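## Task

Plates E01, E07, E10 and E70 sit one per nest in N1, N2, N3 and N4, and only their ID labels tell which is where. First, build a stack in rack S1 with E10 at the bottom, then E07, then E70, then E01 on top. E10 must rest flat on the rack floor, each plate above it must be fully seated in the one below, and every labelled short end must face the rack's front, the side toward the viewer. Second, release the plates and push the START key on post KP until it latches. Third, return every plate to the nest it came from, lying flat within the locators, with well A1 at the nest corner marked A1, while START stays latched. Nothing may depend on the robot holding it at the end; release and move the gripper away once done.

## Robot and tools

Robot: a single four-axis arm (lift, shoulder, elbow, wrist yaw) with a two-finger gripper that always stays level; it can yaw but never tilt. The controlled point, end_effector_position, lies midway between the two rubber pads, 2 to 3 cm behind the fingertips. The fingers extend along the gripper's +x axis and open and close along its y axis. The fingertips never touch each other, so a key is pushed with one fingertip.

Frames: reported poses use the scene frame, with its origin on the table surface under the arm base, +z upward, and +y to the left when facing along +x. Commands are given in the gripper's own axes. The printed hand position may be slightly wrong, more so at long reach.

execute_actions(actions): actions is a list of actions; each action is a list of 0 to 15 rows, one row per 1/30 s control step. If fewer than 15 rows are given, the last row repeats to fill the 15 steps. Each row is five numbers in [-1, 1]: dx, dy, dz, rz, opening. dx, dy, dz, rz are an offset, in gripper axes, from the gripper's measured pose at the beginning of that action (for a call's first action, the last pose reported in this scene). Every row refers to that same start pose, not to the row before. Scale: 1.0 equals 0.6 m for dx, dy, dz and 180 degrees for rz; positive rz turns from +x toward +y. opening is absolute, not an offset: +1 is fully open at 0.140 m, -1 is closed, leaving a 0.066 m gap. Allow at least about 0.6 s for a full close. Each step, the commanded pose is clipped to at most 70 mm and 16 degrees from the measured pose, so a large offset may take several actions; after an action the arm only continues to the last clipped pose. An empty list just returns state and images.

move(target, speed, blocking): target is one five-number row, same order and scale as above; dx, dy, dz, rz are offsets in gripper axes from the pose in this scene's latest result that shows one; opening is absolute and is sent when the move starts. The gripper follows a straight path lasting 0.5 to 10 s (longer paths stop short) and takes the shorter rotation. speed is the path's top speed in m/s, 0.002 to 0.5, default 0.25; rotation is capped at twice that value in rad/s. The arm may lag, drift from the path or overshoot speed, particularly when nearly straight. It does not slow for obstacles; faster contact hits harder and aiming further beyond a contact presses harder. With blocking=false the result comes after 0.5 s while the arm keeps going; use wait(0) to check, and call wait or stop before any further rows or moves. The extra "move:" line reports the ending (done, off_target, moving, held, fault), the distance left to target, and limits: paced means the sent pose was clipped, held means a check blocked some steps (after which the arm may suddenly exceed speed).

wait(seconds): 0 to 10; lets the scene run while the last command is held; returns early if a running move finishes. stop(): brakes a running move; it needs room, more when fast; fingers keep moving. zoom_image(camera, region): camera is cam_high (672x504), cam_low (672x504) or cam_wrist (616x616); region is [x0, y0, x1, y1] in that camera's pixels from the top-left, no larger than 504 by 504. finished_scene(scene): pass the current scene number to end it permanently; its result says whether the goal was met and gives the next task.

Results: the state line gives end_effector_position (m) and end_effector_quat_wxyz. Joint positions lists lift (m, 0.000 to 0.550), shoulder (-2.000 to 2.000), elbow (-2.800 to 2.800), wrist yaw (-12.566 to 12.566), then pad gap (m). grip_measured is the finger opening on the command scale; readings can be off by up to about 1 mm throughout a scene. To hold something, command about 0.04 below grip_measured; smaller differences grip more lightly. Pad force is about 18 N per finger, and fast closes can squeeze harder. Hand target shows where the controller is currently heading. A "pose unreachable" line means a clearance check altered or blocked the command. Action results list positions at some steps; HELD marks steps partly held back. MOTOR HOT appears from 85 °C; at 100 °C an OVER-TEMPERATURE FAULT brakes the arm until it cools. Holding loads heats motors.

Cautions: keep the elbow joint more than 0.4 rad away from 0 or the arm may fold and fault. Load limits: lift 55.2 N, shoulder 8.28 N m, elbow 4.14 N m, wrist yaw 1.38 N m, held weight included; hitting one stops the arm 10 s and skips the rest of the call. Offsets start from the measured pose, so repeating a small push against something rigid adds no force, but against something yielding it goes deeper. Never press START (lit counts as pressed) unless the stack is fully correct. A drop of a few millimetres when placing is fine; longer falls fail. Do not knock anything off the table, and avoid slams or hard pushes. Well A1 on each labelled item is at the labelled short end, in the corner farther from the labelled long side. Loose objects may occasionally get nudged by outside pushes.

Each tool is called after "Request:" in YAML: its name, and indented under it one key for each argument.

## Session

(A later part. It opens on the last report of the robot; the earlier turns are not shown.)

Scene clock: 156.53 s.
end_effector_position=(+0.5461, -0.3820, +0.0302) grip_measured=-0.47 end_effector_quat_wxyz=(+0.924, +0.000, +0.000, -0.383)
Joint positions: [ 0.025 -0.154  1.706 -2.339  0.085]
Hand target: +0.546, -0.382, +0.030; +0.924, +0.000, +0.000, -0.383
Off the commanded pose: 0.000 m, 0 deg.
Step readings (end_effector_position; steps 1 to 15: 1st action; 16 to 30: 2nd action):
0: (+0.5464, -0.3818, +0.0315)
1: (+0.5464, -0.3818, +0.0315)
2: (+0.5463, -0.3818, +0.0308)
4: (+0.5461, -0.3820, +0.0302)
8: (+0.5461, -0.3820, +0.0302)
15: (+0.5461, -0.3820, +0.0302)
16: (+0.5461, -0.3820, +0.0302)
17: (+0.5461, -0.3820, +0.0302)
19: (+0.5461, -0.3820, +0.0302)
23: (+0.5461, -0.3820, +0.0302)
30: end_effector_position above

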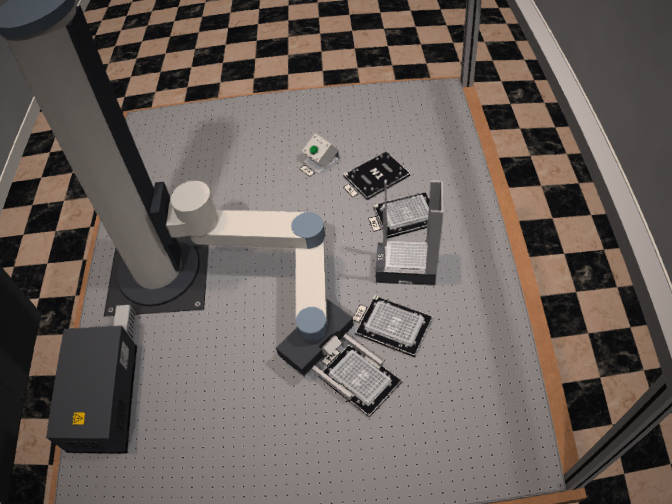

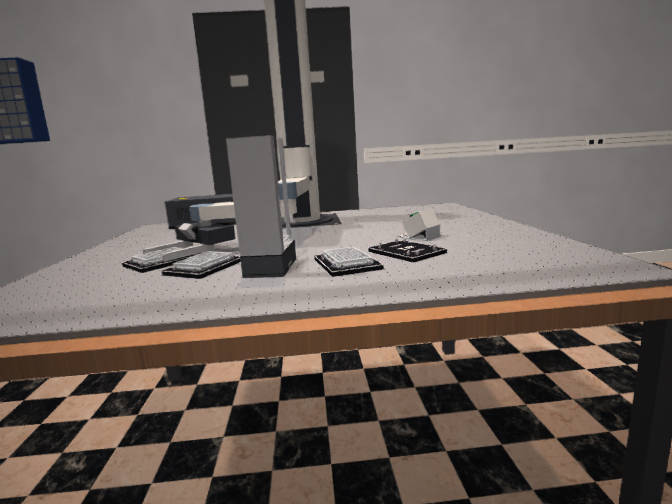

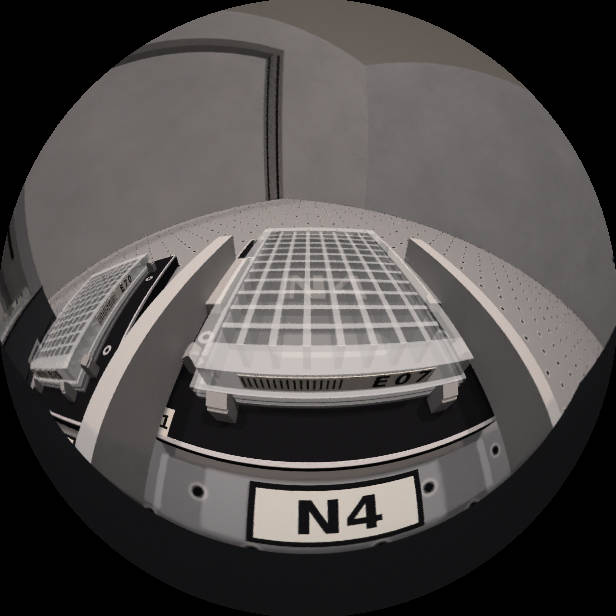

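Request:
move:
  target: [-0.0006,0,-0.375,0,-0.53]
  speed: 0.15

Request:
move:
  target: [0,0,-0.012,0,-0.53]
  speed: 0.015

Request:
move:
  target: [0,0,0,0,0.1]

Request:
move:
  target: [-0.27,0,0,0,0.1]

Request:
zoom_image:
  camera: "cam_wrist"
  region: [250, 180, 390, 270]

Request:
move:
  target: [0.0,-0.24,-0.05,-0.108,0.1]

Request:
move:
  target: [0.228,0.021,-0.012,0,0.1]

Scene clock: 172.23 s.
end_effector_position=(+0.7029, -0.0763, +0.0920) grip_measured=-0.47 end_effector_quat_wxyz=(+0.997, +0.000, +0.000, -0.077)
Joint positions: [ 0.087  0.509  1.711 -2.375  0.085]
Hand target: +0.703, -0.076, +0.092; +0.997, +0.000, +0.000, -0.077
Off the commanded pose: 0.000 m, 0 deg.
move: done

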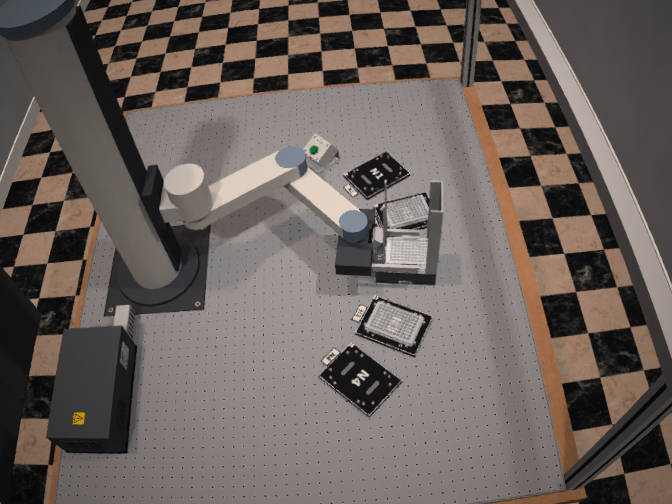

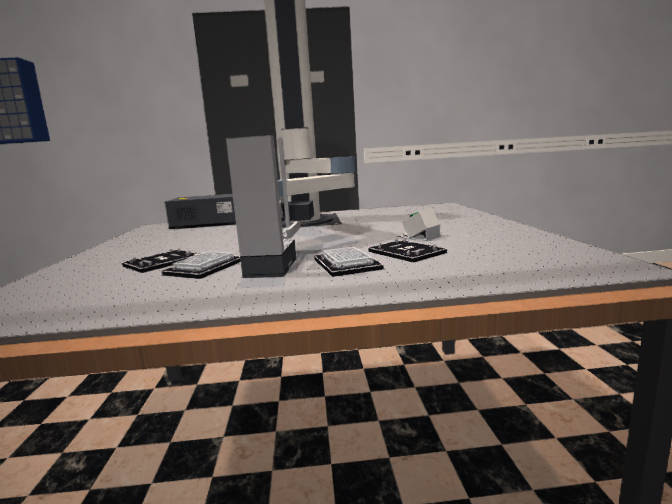

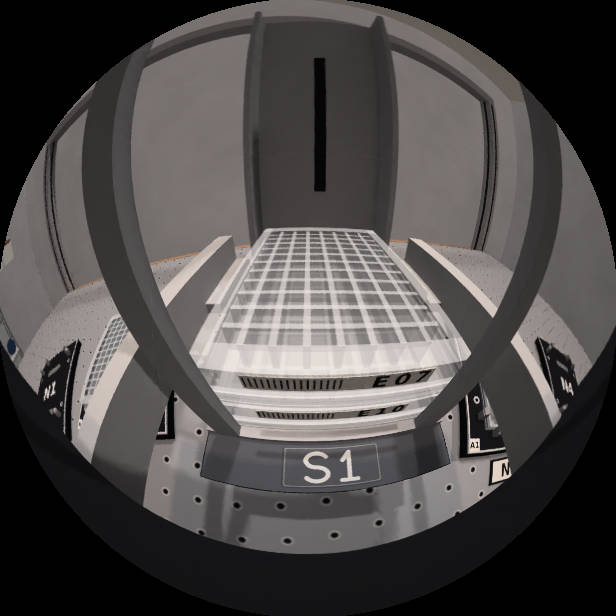

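Scene clock: 172.93 s.
end_effector_position=(+0.7029, -0.0763, +0.0849) grip_measured=-0.47 end_effector_quat_wxyz=(+0.997, +0.000, +0.000, -0.077)
Joint positions: [ 0.08   0.509  1.711 -2.375  0.085]
Hand target: +0.703, -0.076, +0.085; +0.997, +0.000, +0.000, -0.077
Off the commanded pose: 0.000 m, 0 deg.
move: done

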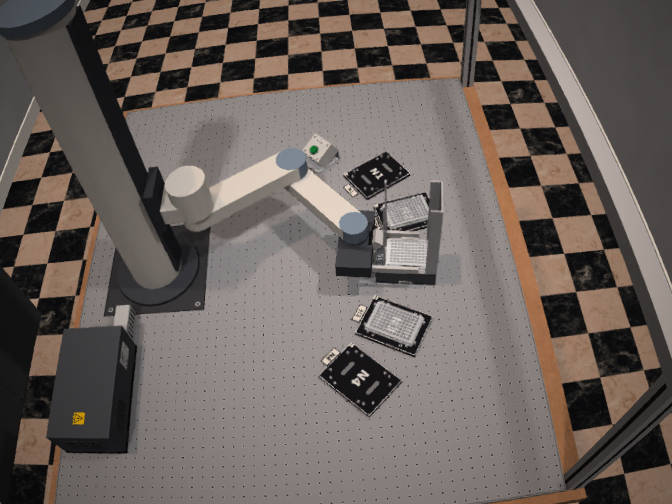

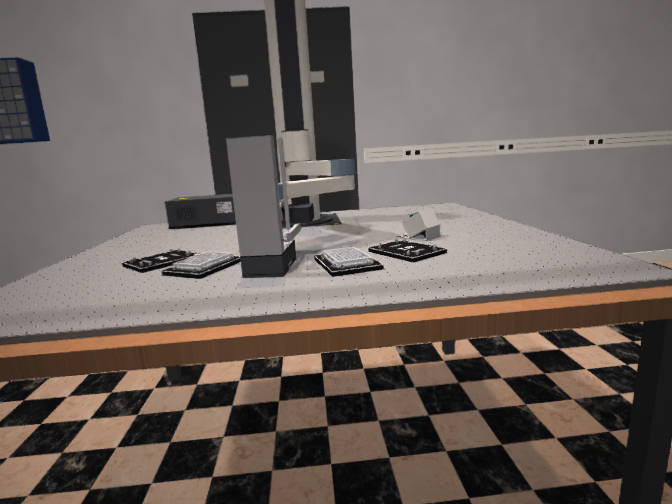

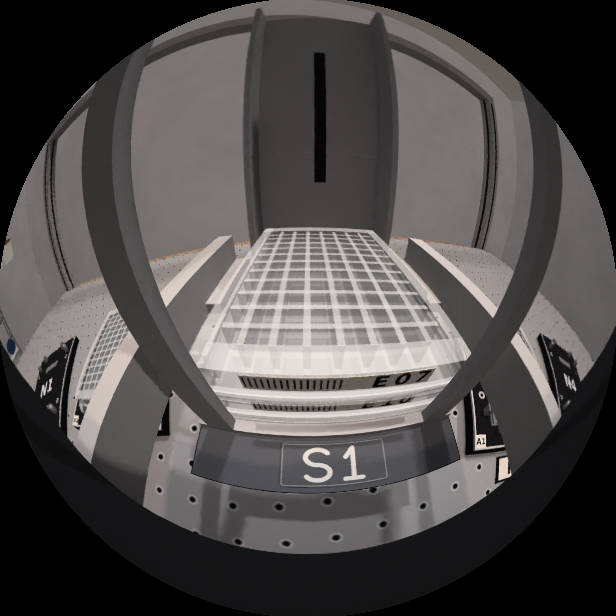

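Scene clock: 173.43 s.
end_effector_position=(+0.7029, -0.0763, +0.0849) grip_measured=+0.10 end_effector_quat_wxyz=(+0.997, +0.000, +0.000, -0.077)
Joint positions: [ 0.08   0.509  1.711 -2.375  0.107]
Hand target: +0.703, -0.076, +0.085; +0.997, +0.000, +0.000, -0.077
Off the commanded pose: 0.000 m, 0 deg.
move: done

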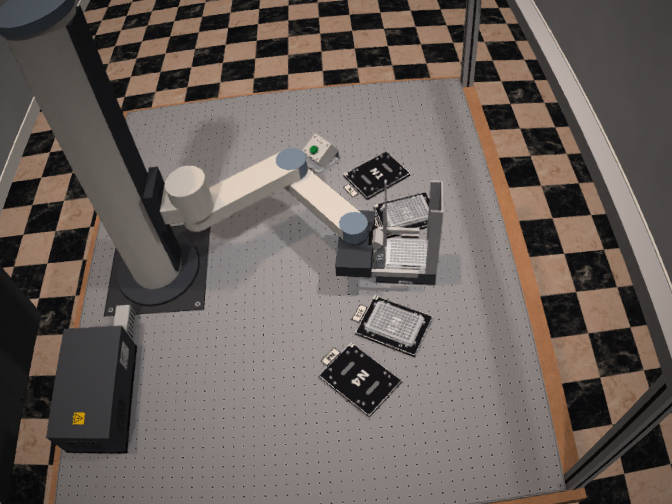

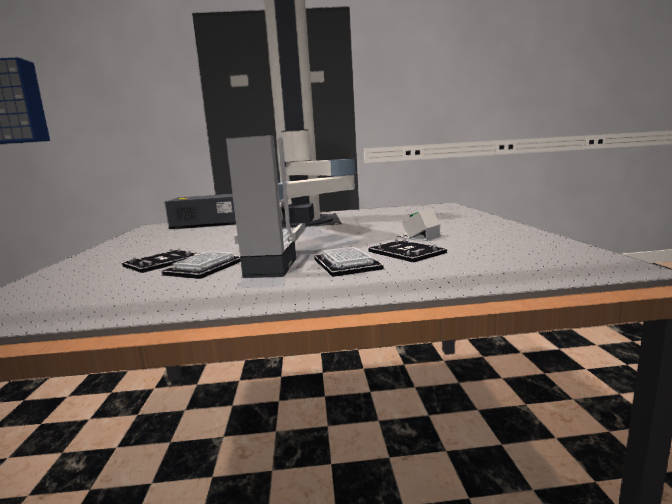

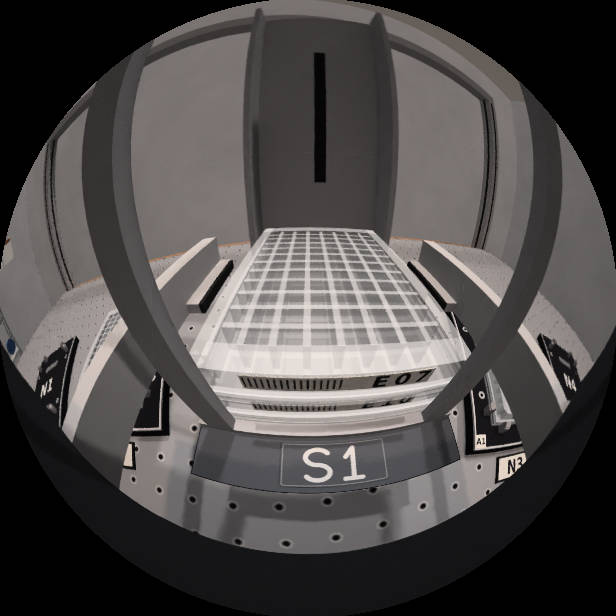

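Scene clock: 174.50 s.
end_effector_position=(+0.5429, -0.0512, +0.0849) grip_measured=+0.10 end_effector_quat_wxyz=(+0.997, +0.000, +0.000, -0.078)
Joint positions: [ 0.08   0.832  0.911 -1.898  0.107]
Hand target: +0.543, -0.051, +0.085; +0.997, +0.000, +0.000, -0.077
Off the commanded pose: 0.000 m, 0 deg.
move: done

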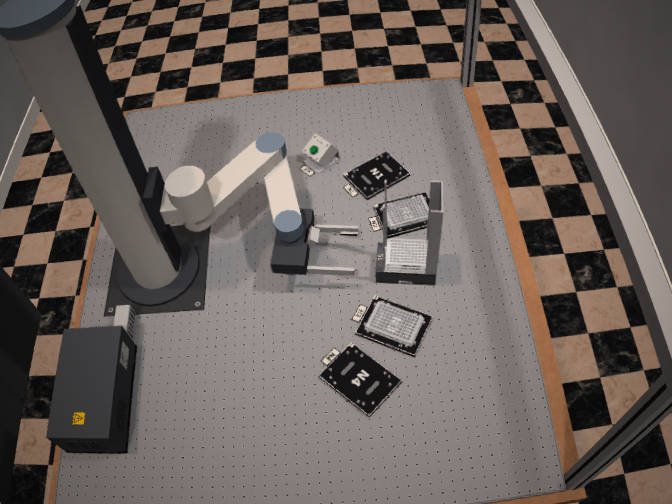

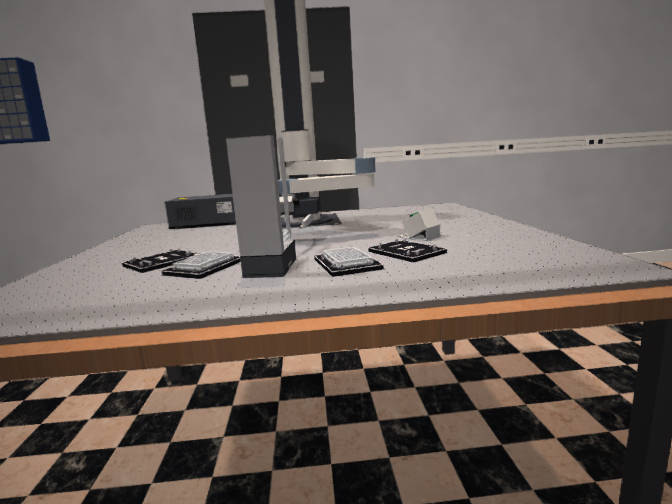

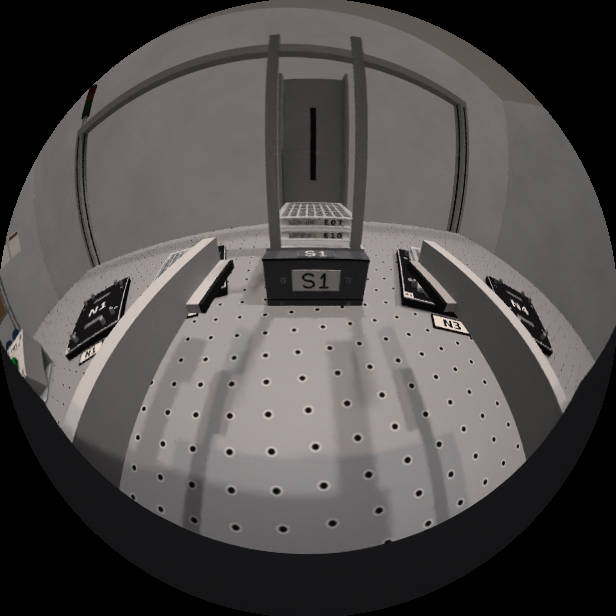

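Region (250, 180, 390, 270) of cam_wrist's 616x616 image, scaled by 3.600, with more detail than that image has; it fills the top 324 rows of this view, and the rest is white.

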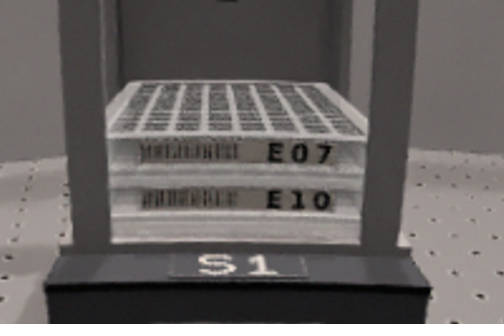

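Scene clock: 175.57 s.
end_effector_position=(+0.5205, -0.1935, +0.0549) grip_measured=+0.10 end_effector_quat_wxyz=(+0.970, +0.000, +0.000, -0.245)
Joint positions: [ 0.05   0.405  1.019 -1.919  0.107]
Hand target: +0.521, -0.193, +0.055; +0.970, +0.000, +0.000, -0.245
Off the commanded pose: 0.000 m, 0 deg.
move: done

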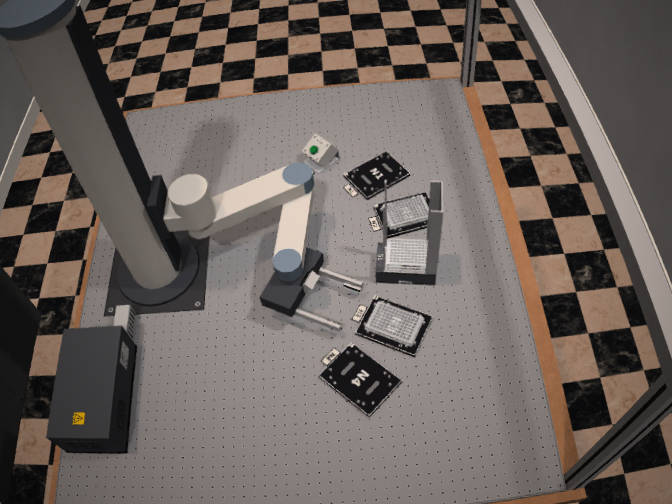

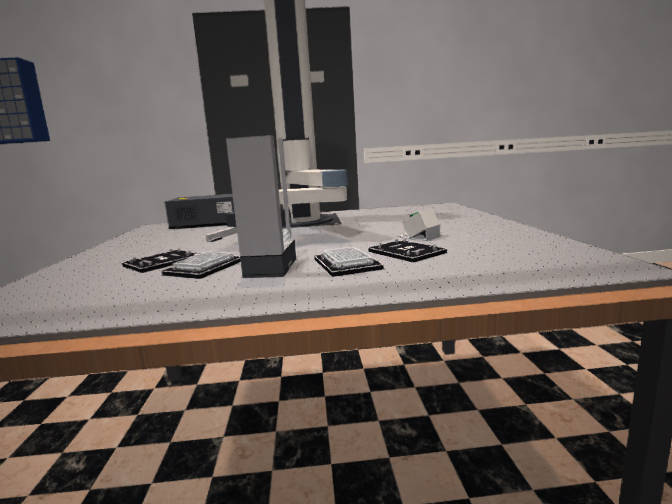

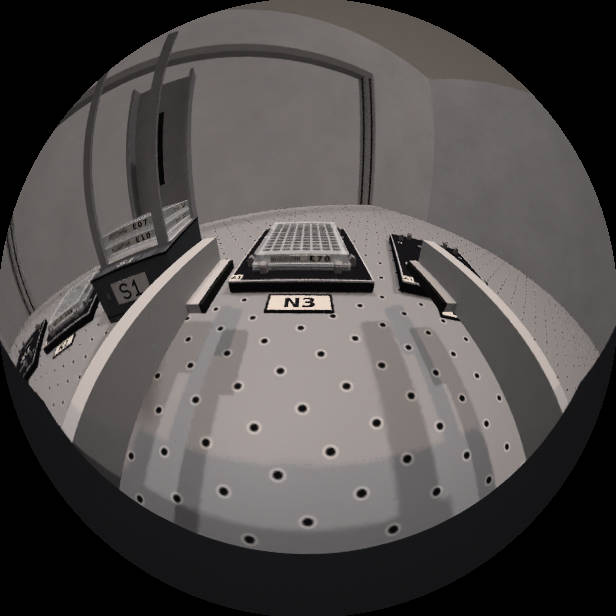

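Scene clock: 176.57 s.
end_effector_position=(+0.6468, -0.2475, +0.0477) grip_measured=+0.10 end_effector_quat_wxyz=(+0.970, +0.000, +0.000, -0.245)
Joint positions: [ 0.043  0.171  1.707 -2.373  0.107]
Hand target: +0.647, -0.247, +0.048; +0.970, +0.000, +0.000, -0.245
Off the commanded pose: 0.000 m, 0 deg.
move: done

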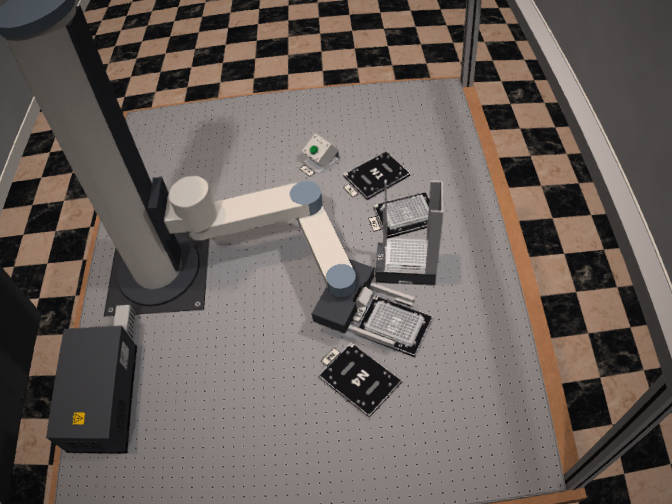

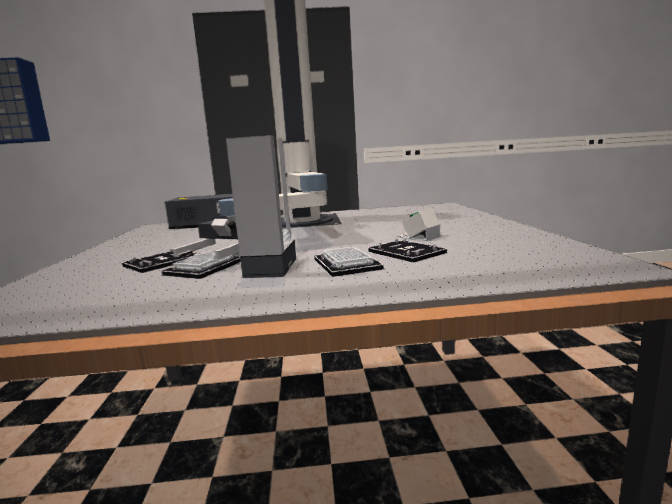

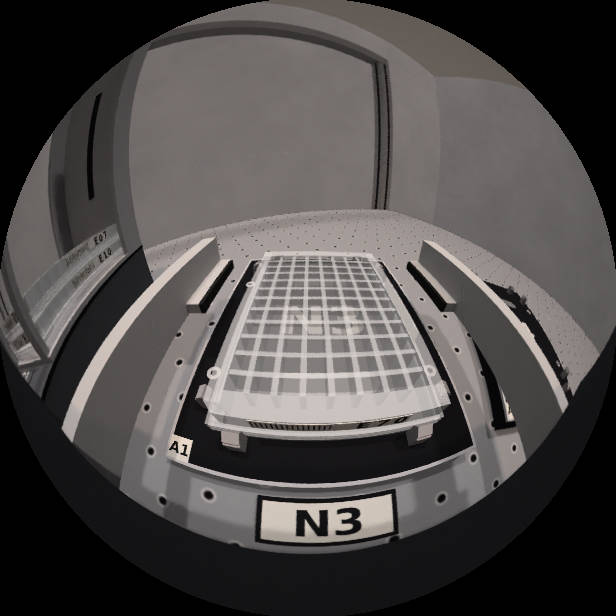

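Pitch ≈13 mm, nested.

Request:
move:
  target: [-0.008,0.001,-0.027,0,-0.2]
  speed: 0.04

Request:
zoom_image:
  camera: "cam_wrist"
  region: [160, 210, 500, 420]

Scene clock: 180.80 s.
end_effector_position=(+0.6429, -0.2447, +0.0314) grip_measured=-0.20 end_effector_quat_wxyz=(+0.970, +0.000, +0.000, -0.245)
Joint positions: [ 0.026  0.185  1.679 -2.359  0.096]
Hand target: +0.643, -0.245, +0.031; +0.970, +0.000, +0.000, -0.245
Off the commanded pose: 0.000 m, 0 deg.
move: done

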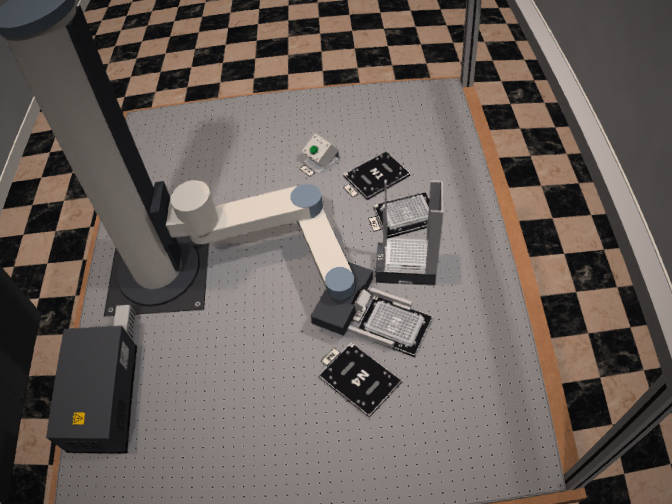

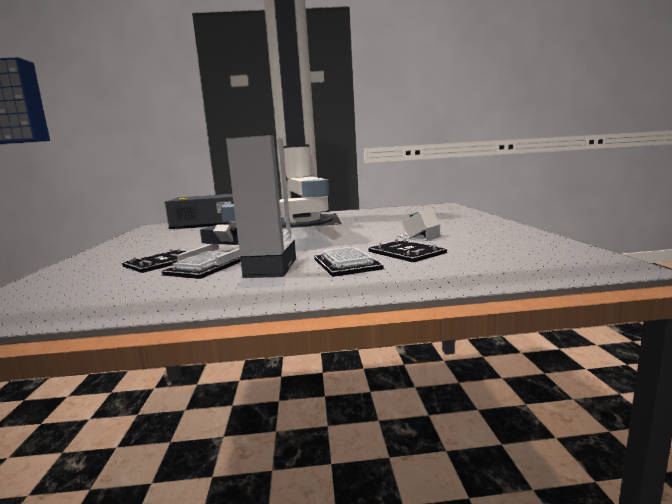

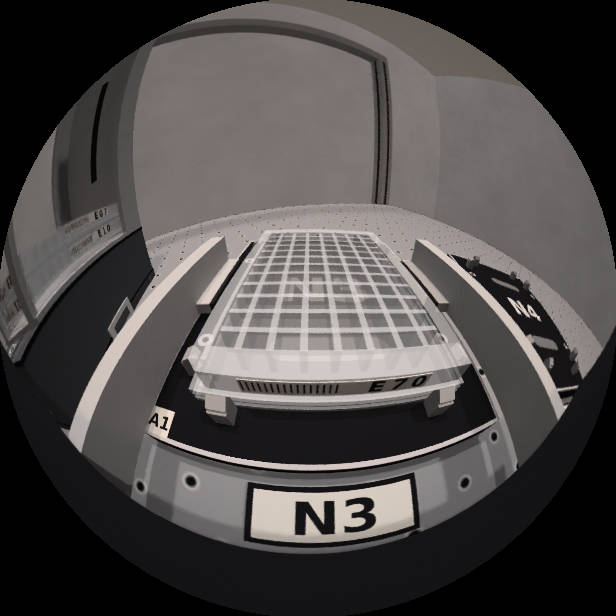

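Region (160, 210, 500, 420) of cam_wrist's 616x616 image, scaled by 1.482, with more detail than that image has; it fills the top 311 rows of this view, and the rest is white.

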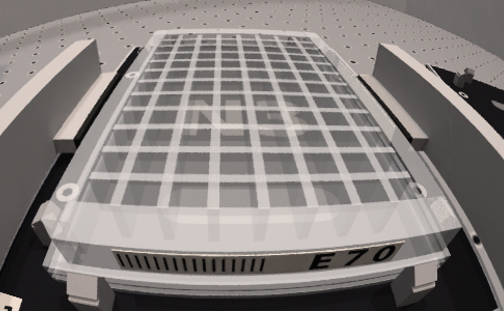

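Request:
execute_actions:
  actions:
    - [[-0.0007,0.001,-0.002,0,-0.44]]
    - [[0,0,0,0,-0.47],[0,0,0,0,-0.48],[0,0,0,0,-0.5],[0,0,0,0,-0.5],[0,0,0,0,-0.53]]

Request:
move:
  target: [0,0,0.5,0,-0.53]
  speed: 0.3

Request:
move:
  target: [-0.0445,0.2938,0,0.108,-0.53]
  speed: 0.3

Request:
move:
  target: [0,0,-0.022,0,-0.53]
  speed: 0.02

Scene clock: 191.30 s.
end_effector_position=(+0.6428, -0.2440, +0.0302) grip_measured=-0.47 end_effector_quat_wxyz=(+0.970, +0.000, +0.000, -0.245)
Joint positions: [ 0.025  0.187  1.677 -2.359  0.085]
Hand target: +0.643, -0.244, +0.030; +0.970, +0.000, +0.000, -0.245
Off the commanded pose: 0.000 m, 0 deg.
Step readings (end_effector_position; steps 1 to 15: 1st action; 16 to 30: 2nd action):
0: (+0.6429, -0.2447, +0.0314)
1: (+0.6429, -0.2447, +0.0314)
2: (+0.6428, -0.2444, +0.0308)
4: (+0.6428, -0.2440, +0.0302)
8: (+0.6428, -0.2440, +0.0302)
15: (+0.6428, -0.2440, +0.0302)
16: (+0.6428, -0.2440, +0.0302)
17: (+0.6428, -0.2440, +0.0302)
19: (+0.6428, -0.2440, +0.0302)
23: (+0.6428, -0.2440, +0.0302)
30: end_effector_position above

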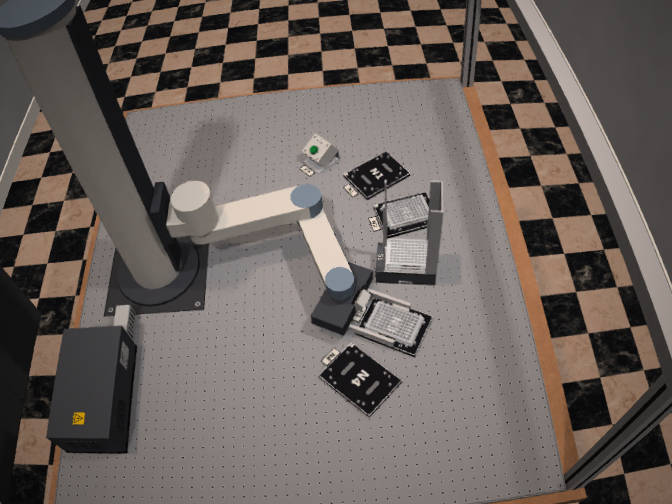

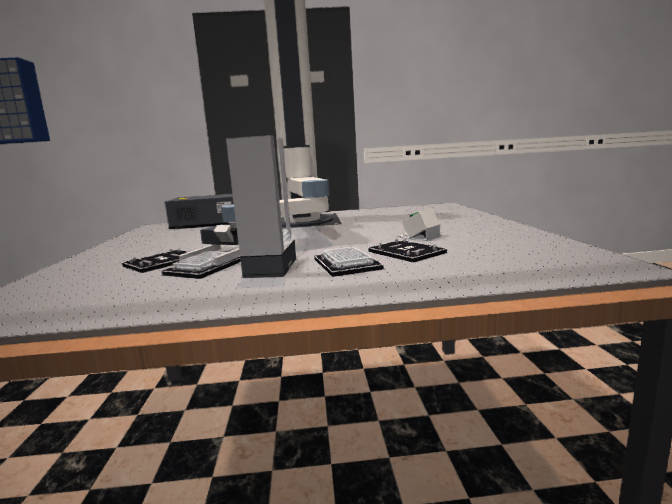

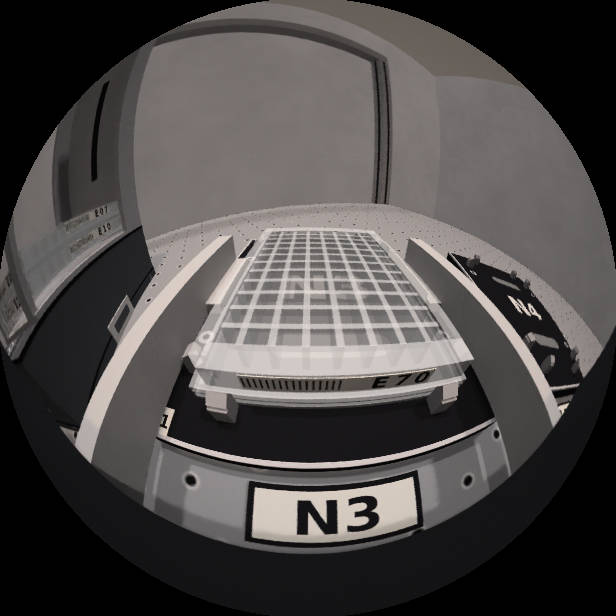

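Scene clock: 192.77 s.
end_effector_position=(+0.6428, -0.2440, +0.3302) grip_measured=-0.47 end_effector_quat_wxyz=(+0.970, +0.000, +0.000, -0.245)
Joint positions: [ 0.325  0.187  1.677 -2.359  0.085]
Hand target: +0.643, -0.244, +0.330; +0.970, +0.000, +0.000, -0.245
Off the commanded pose: 0.000 m, 0 deg.
move: done

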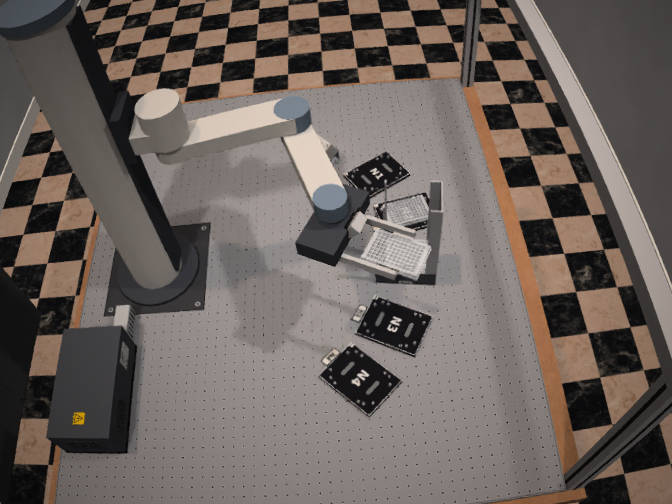

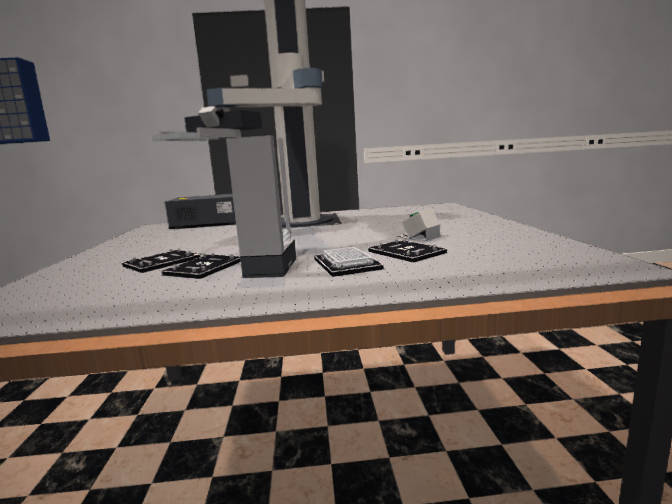

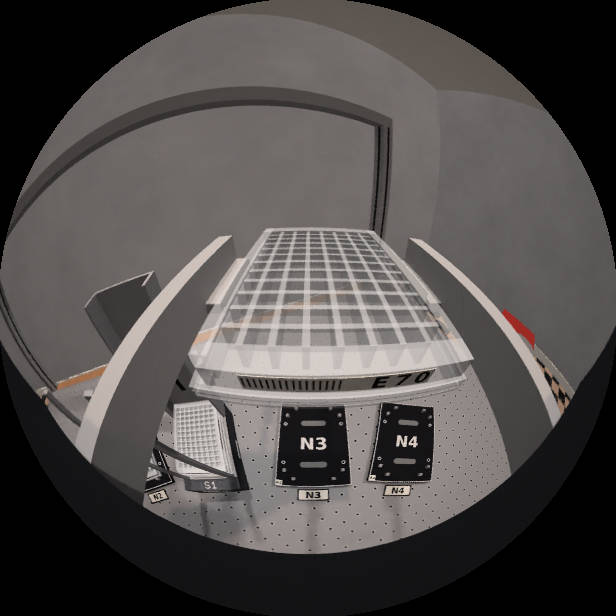

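Scene clock: 193.80 s.
end_effector_position=(+0.7031, -0.0760, +0.3302) grip_measured=-0.47 end_effector_quat_wxyz=(+0.997, +0.000, +0.000, -0.077)
Joint positions: [ 0.325  0.509  1.712 -2.376  0.085]
Hand target: +0.703, -0.076, +0.330; +0.997, +0.000, +0.000, -0.078
Off the commanded pose: 0.000 m, 0 deg.
move: done

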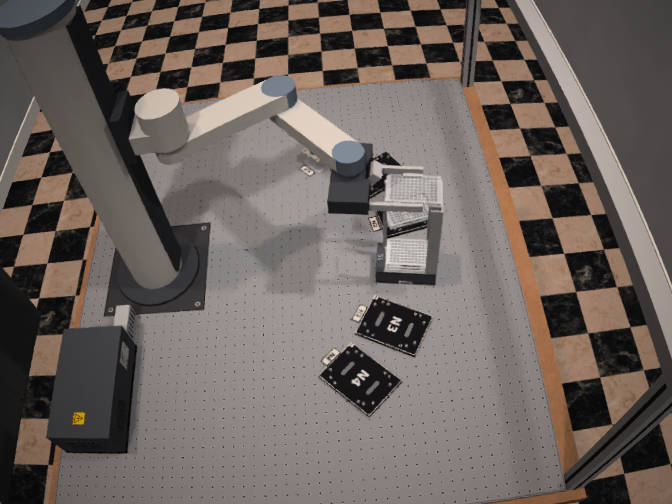

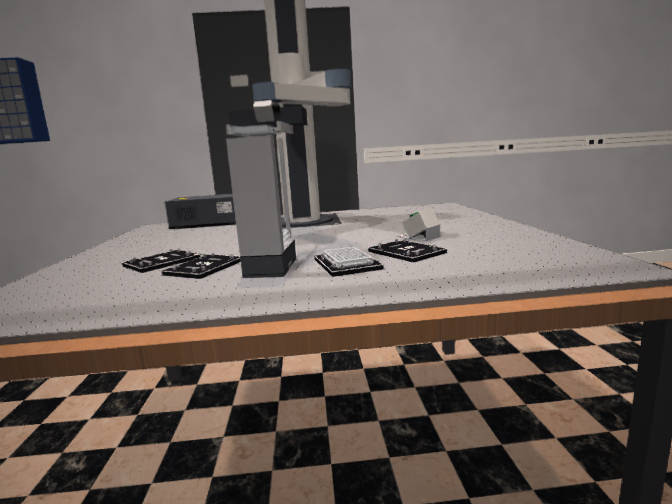

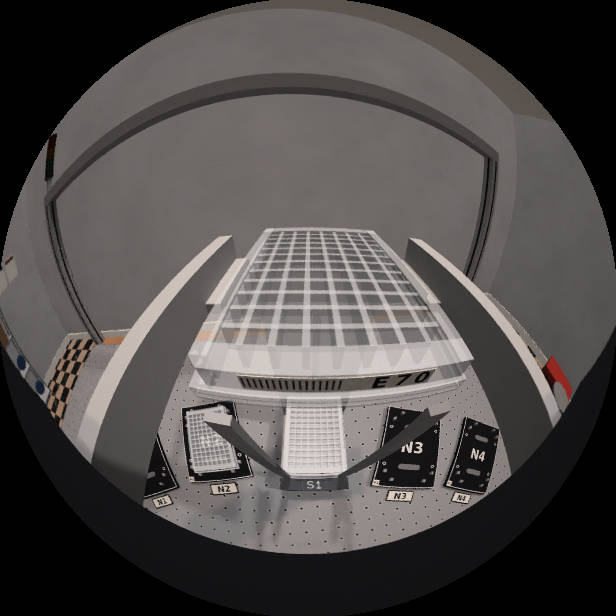

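Scene clock: 194.70 s.
end_effector_position=(+0.7031, -0.0760, +0.3170) grip_measured=-0.47 end_effector_quat_wxyz=(+0.997, +0.000, +0.000, -0.077)
Joint positions: [ 0.312  0.509  1.712 -2.376  0.085]
Hand target: +0.703, -0.076, +0.317; +0.997, +0.000, +0.000, -0.077
Off the commanded pose: 0.000 m, 0 deg.
move: done

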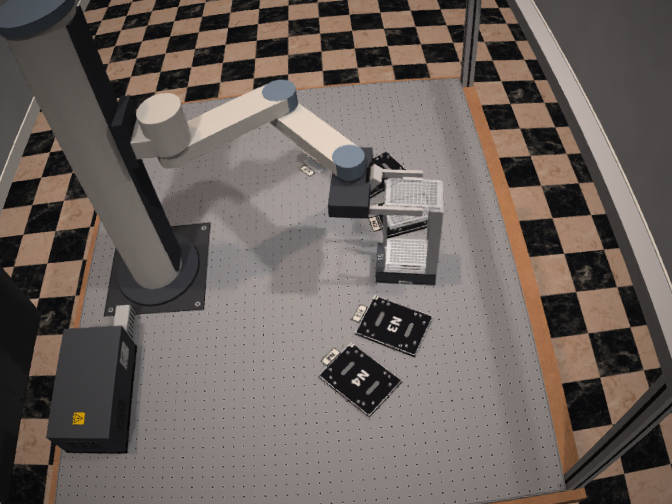

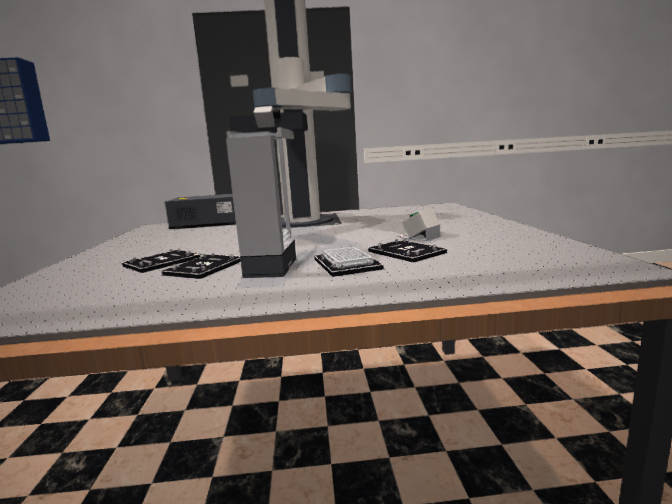

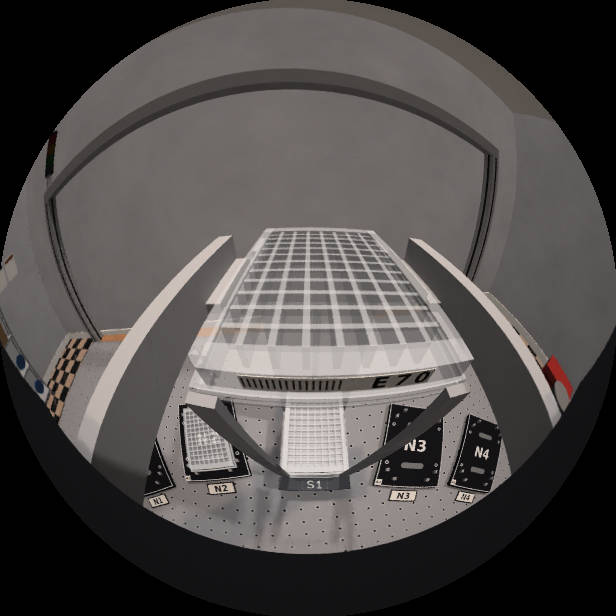

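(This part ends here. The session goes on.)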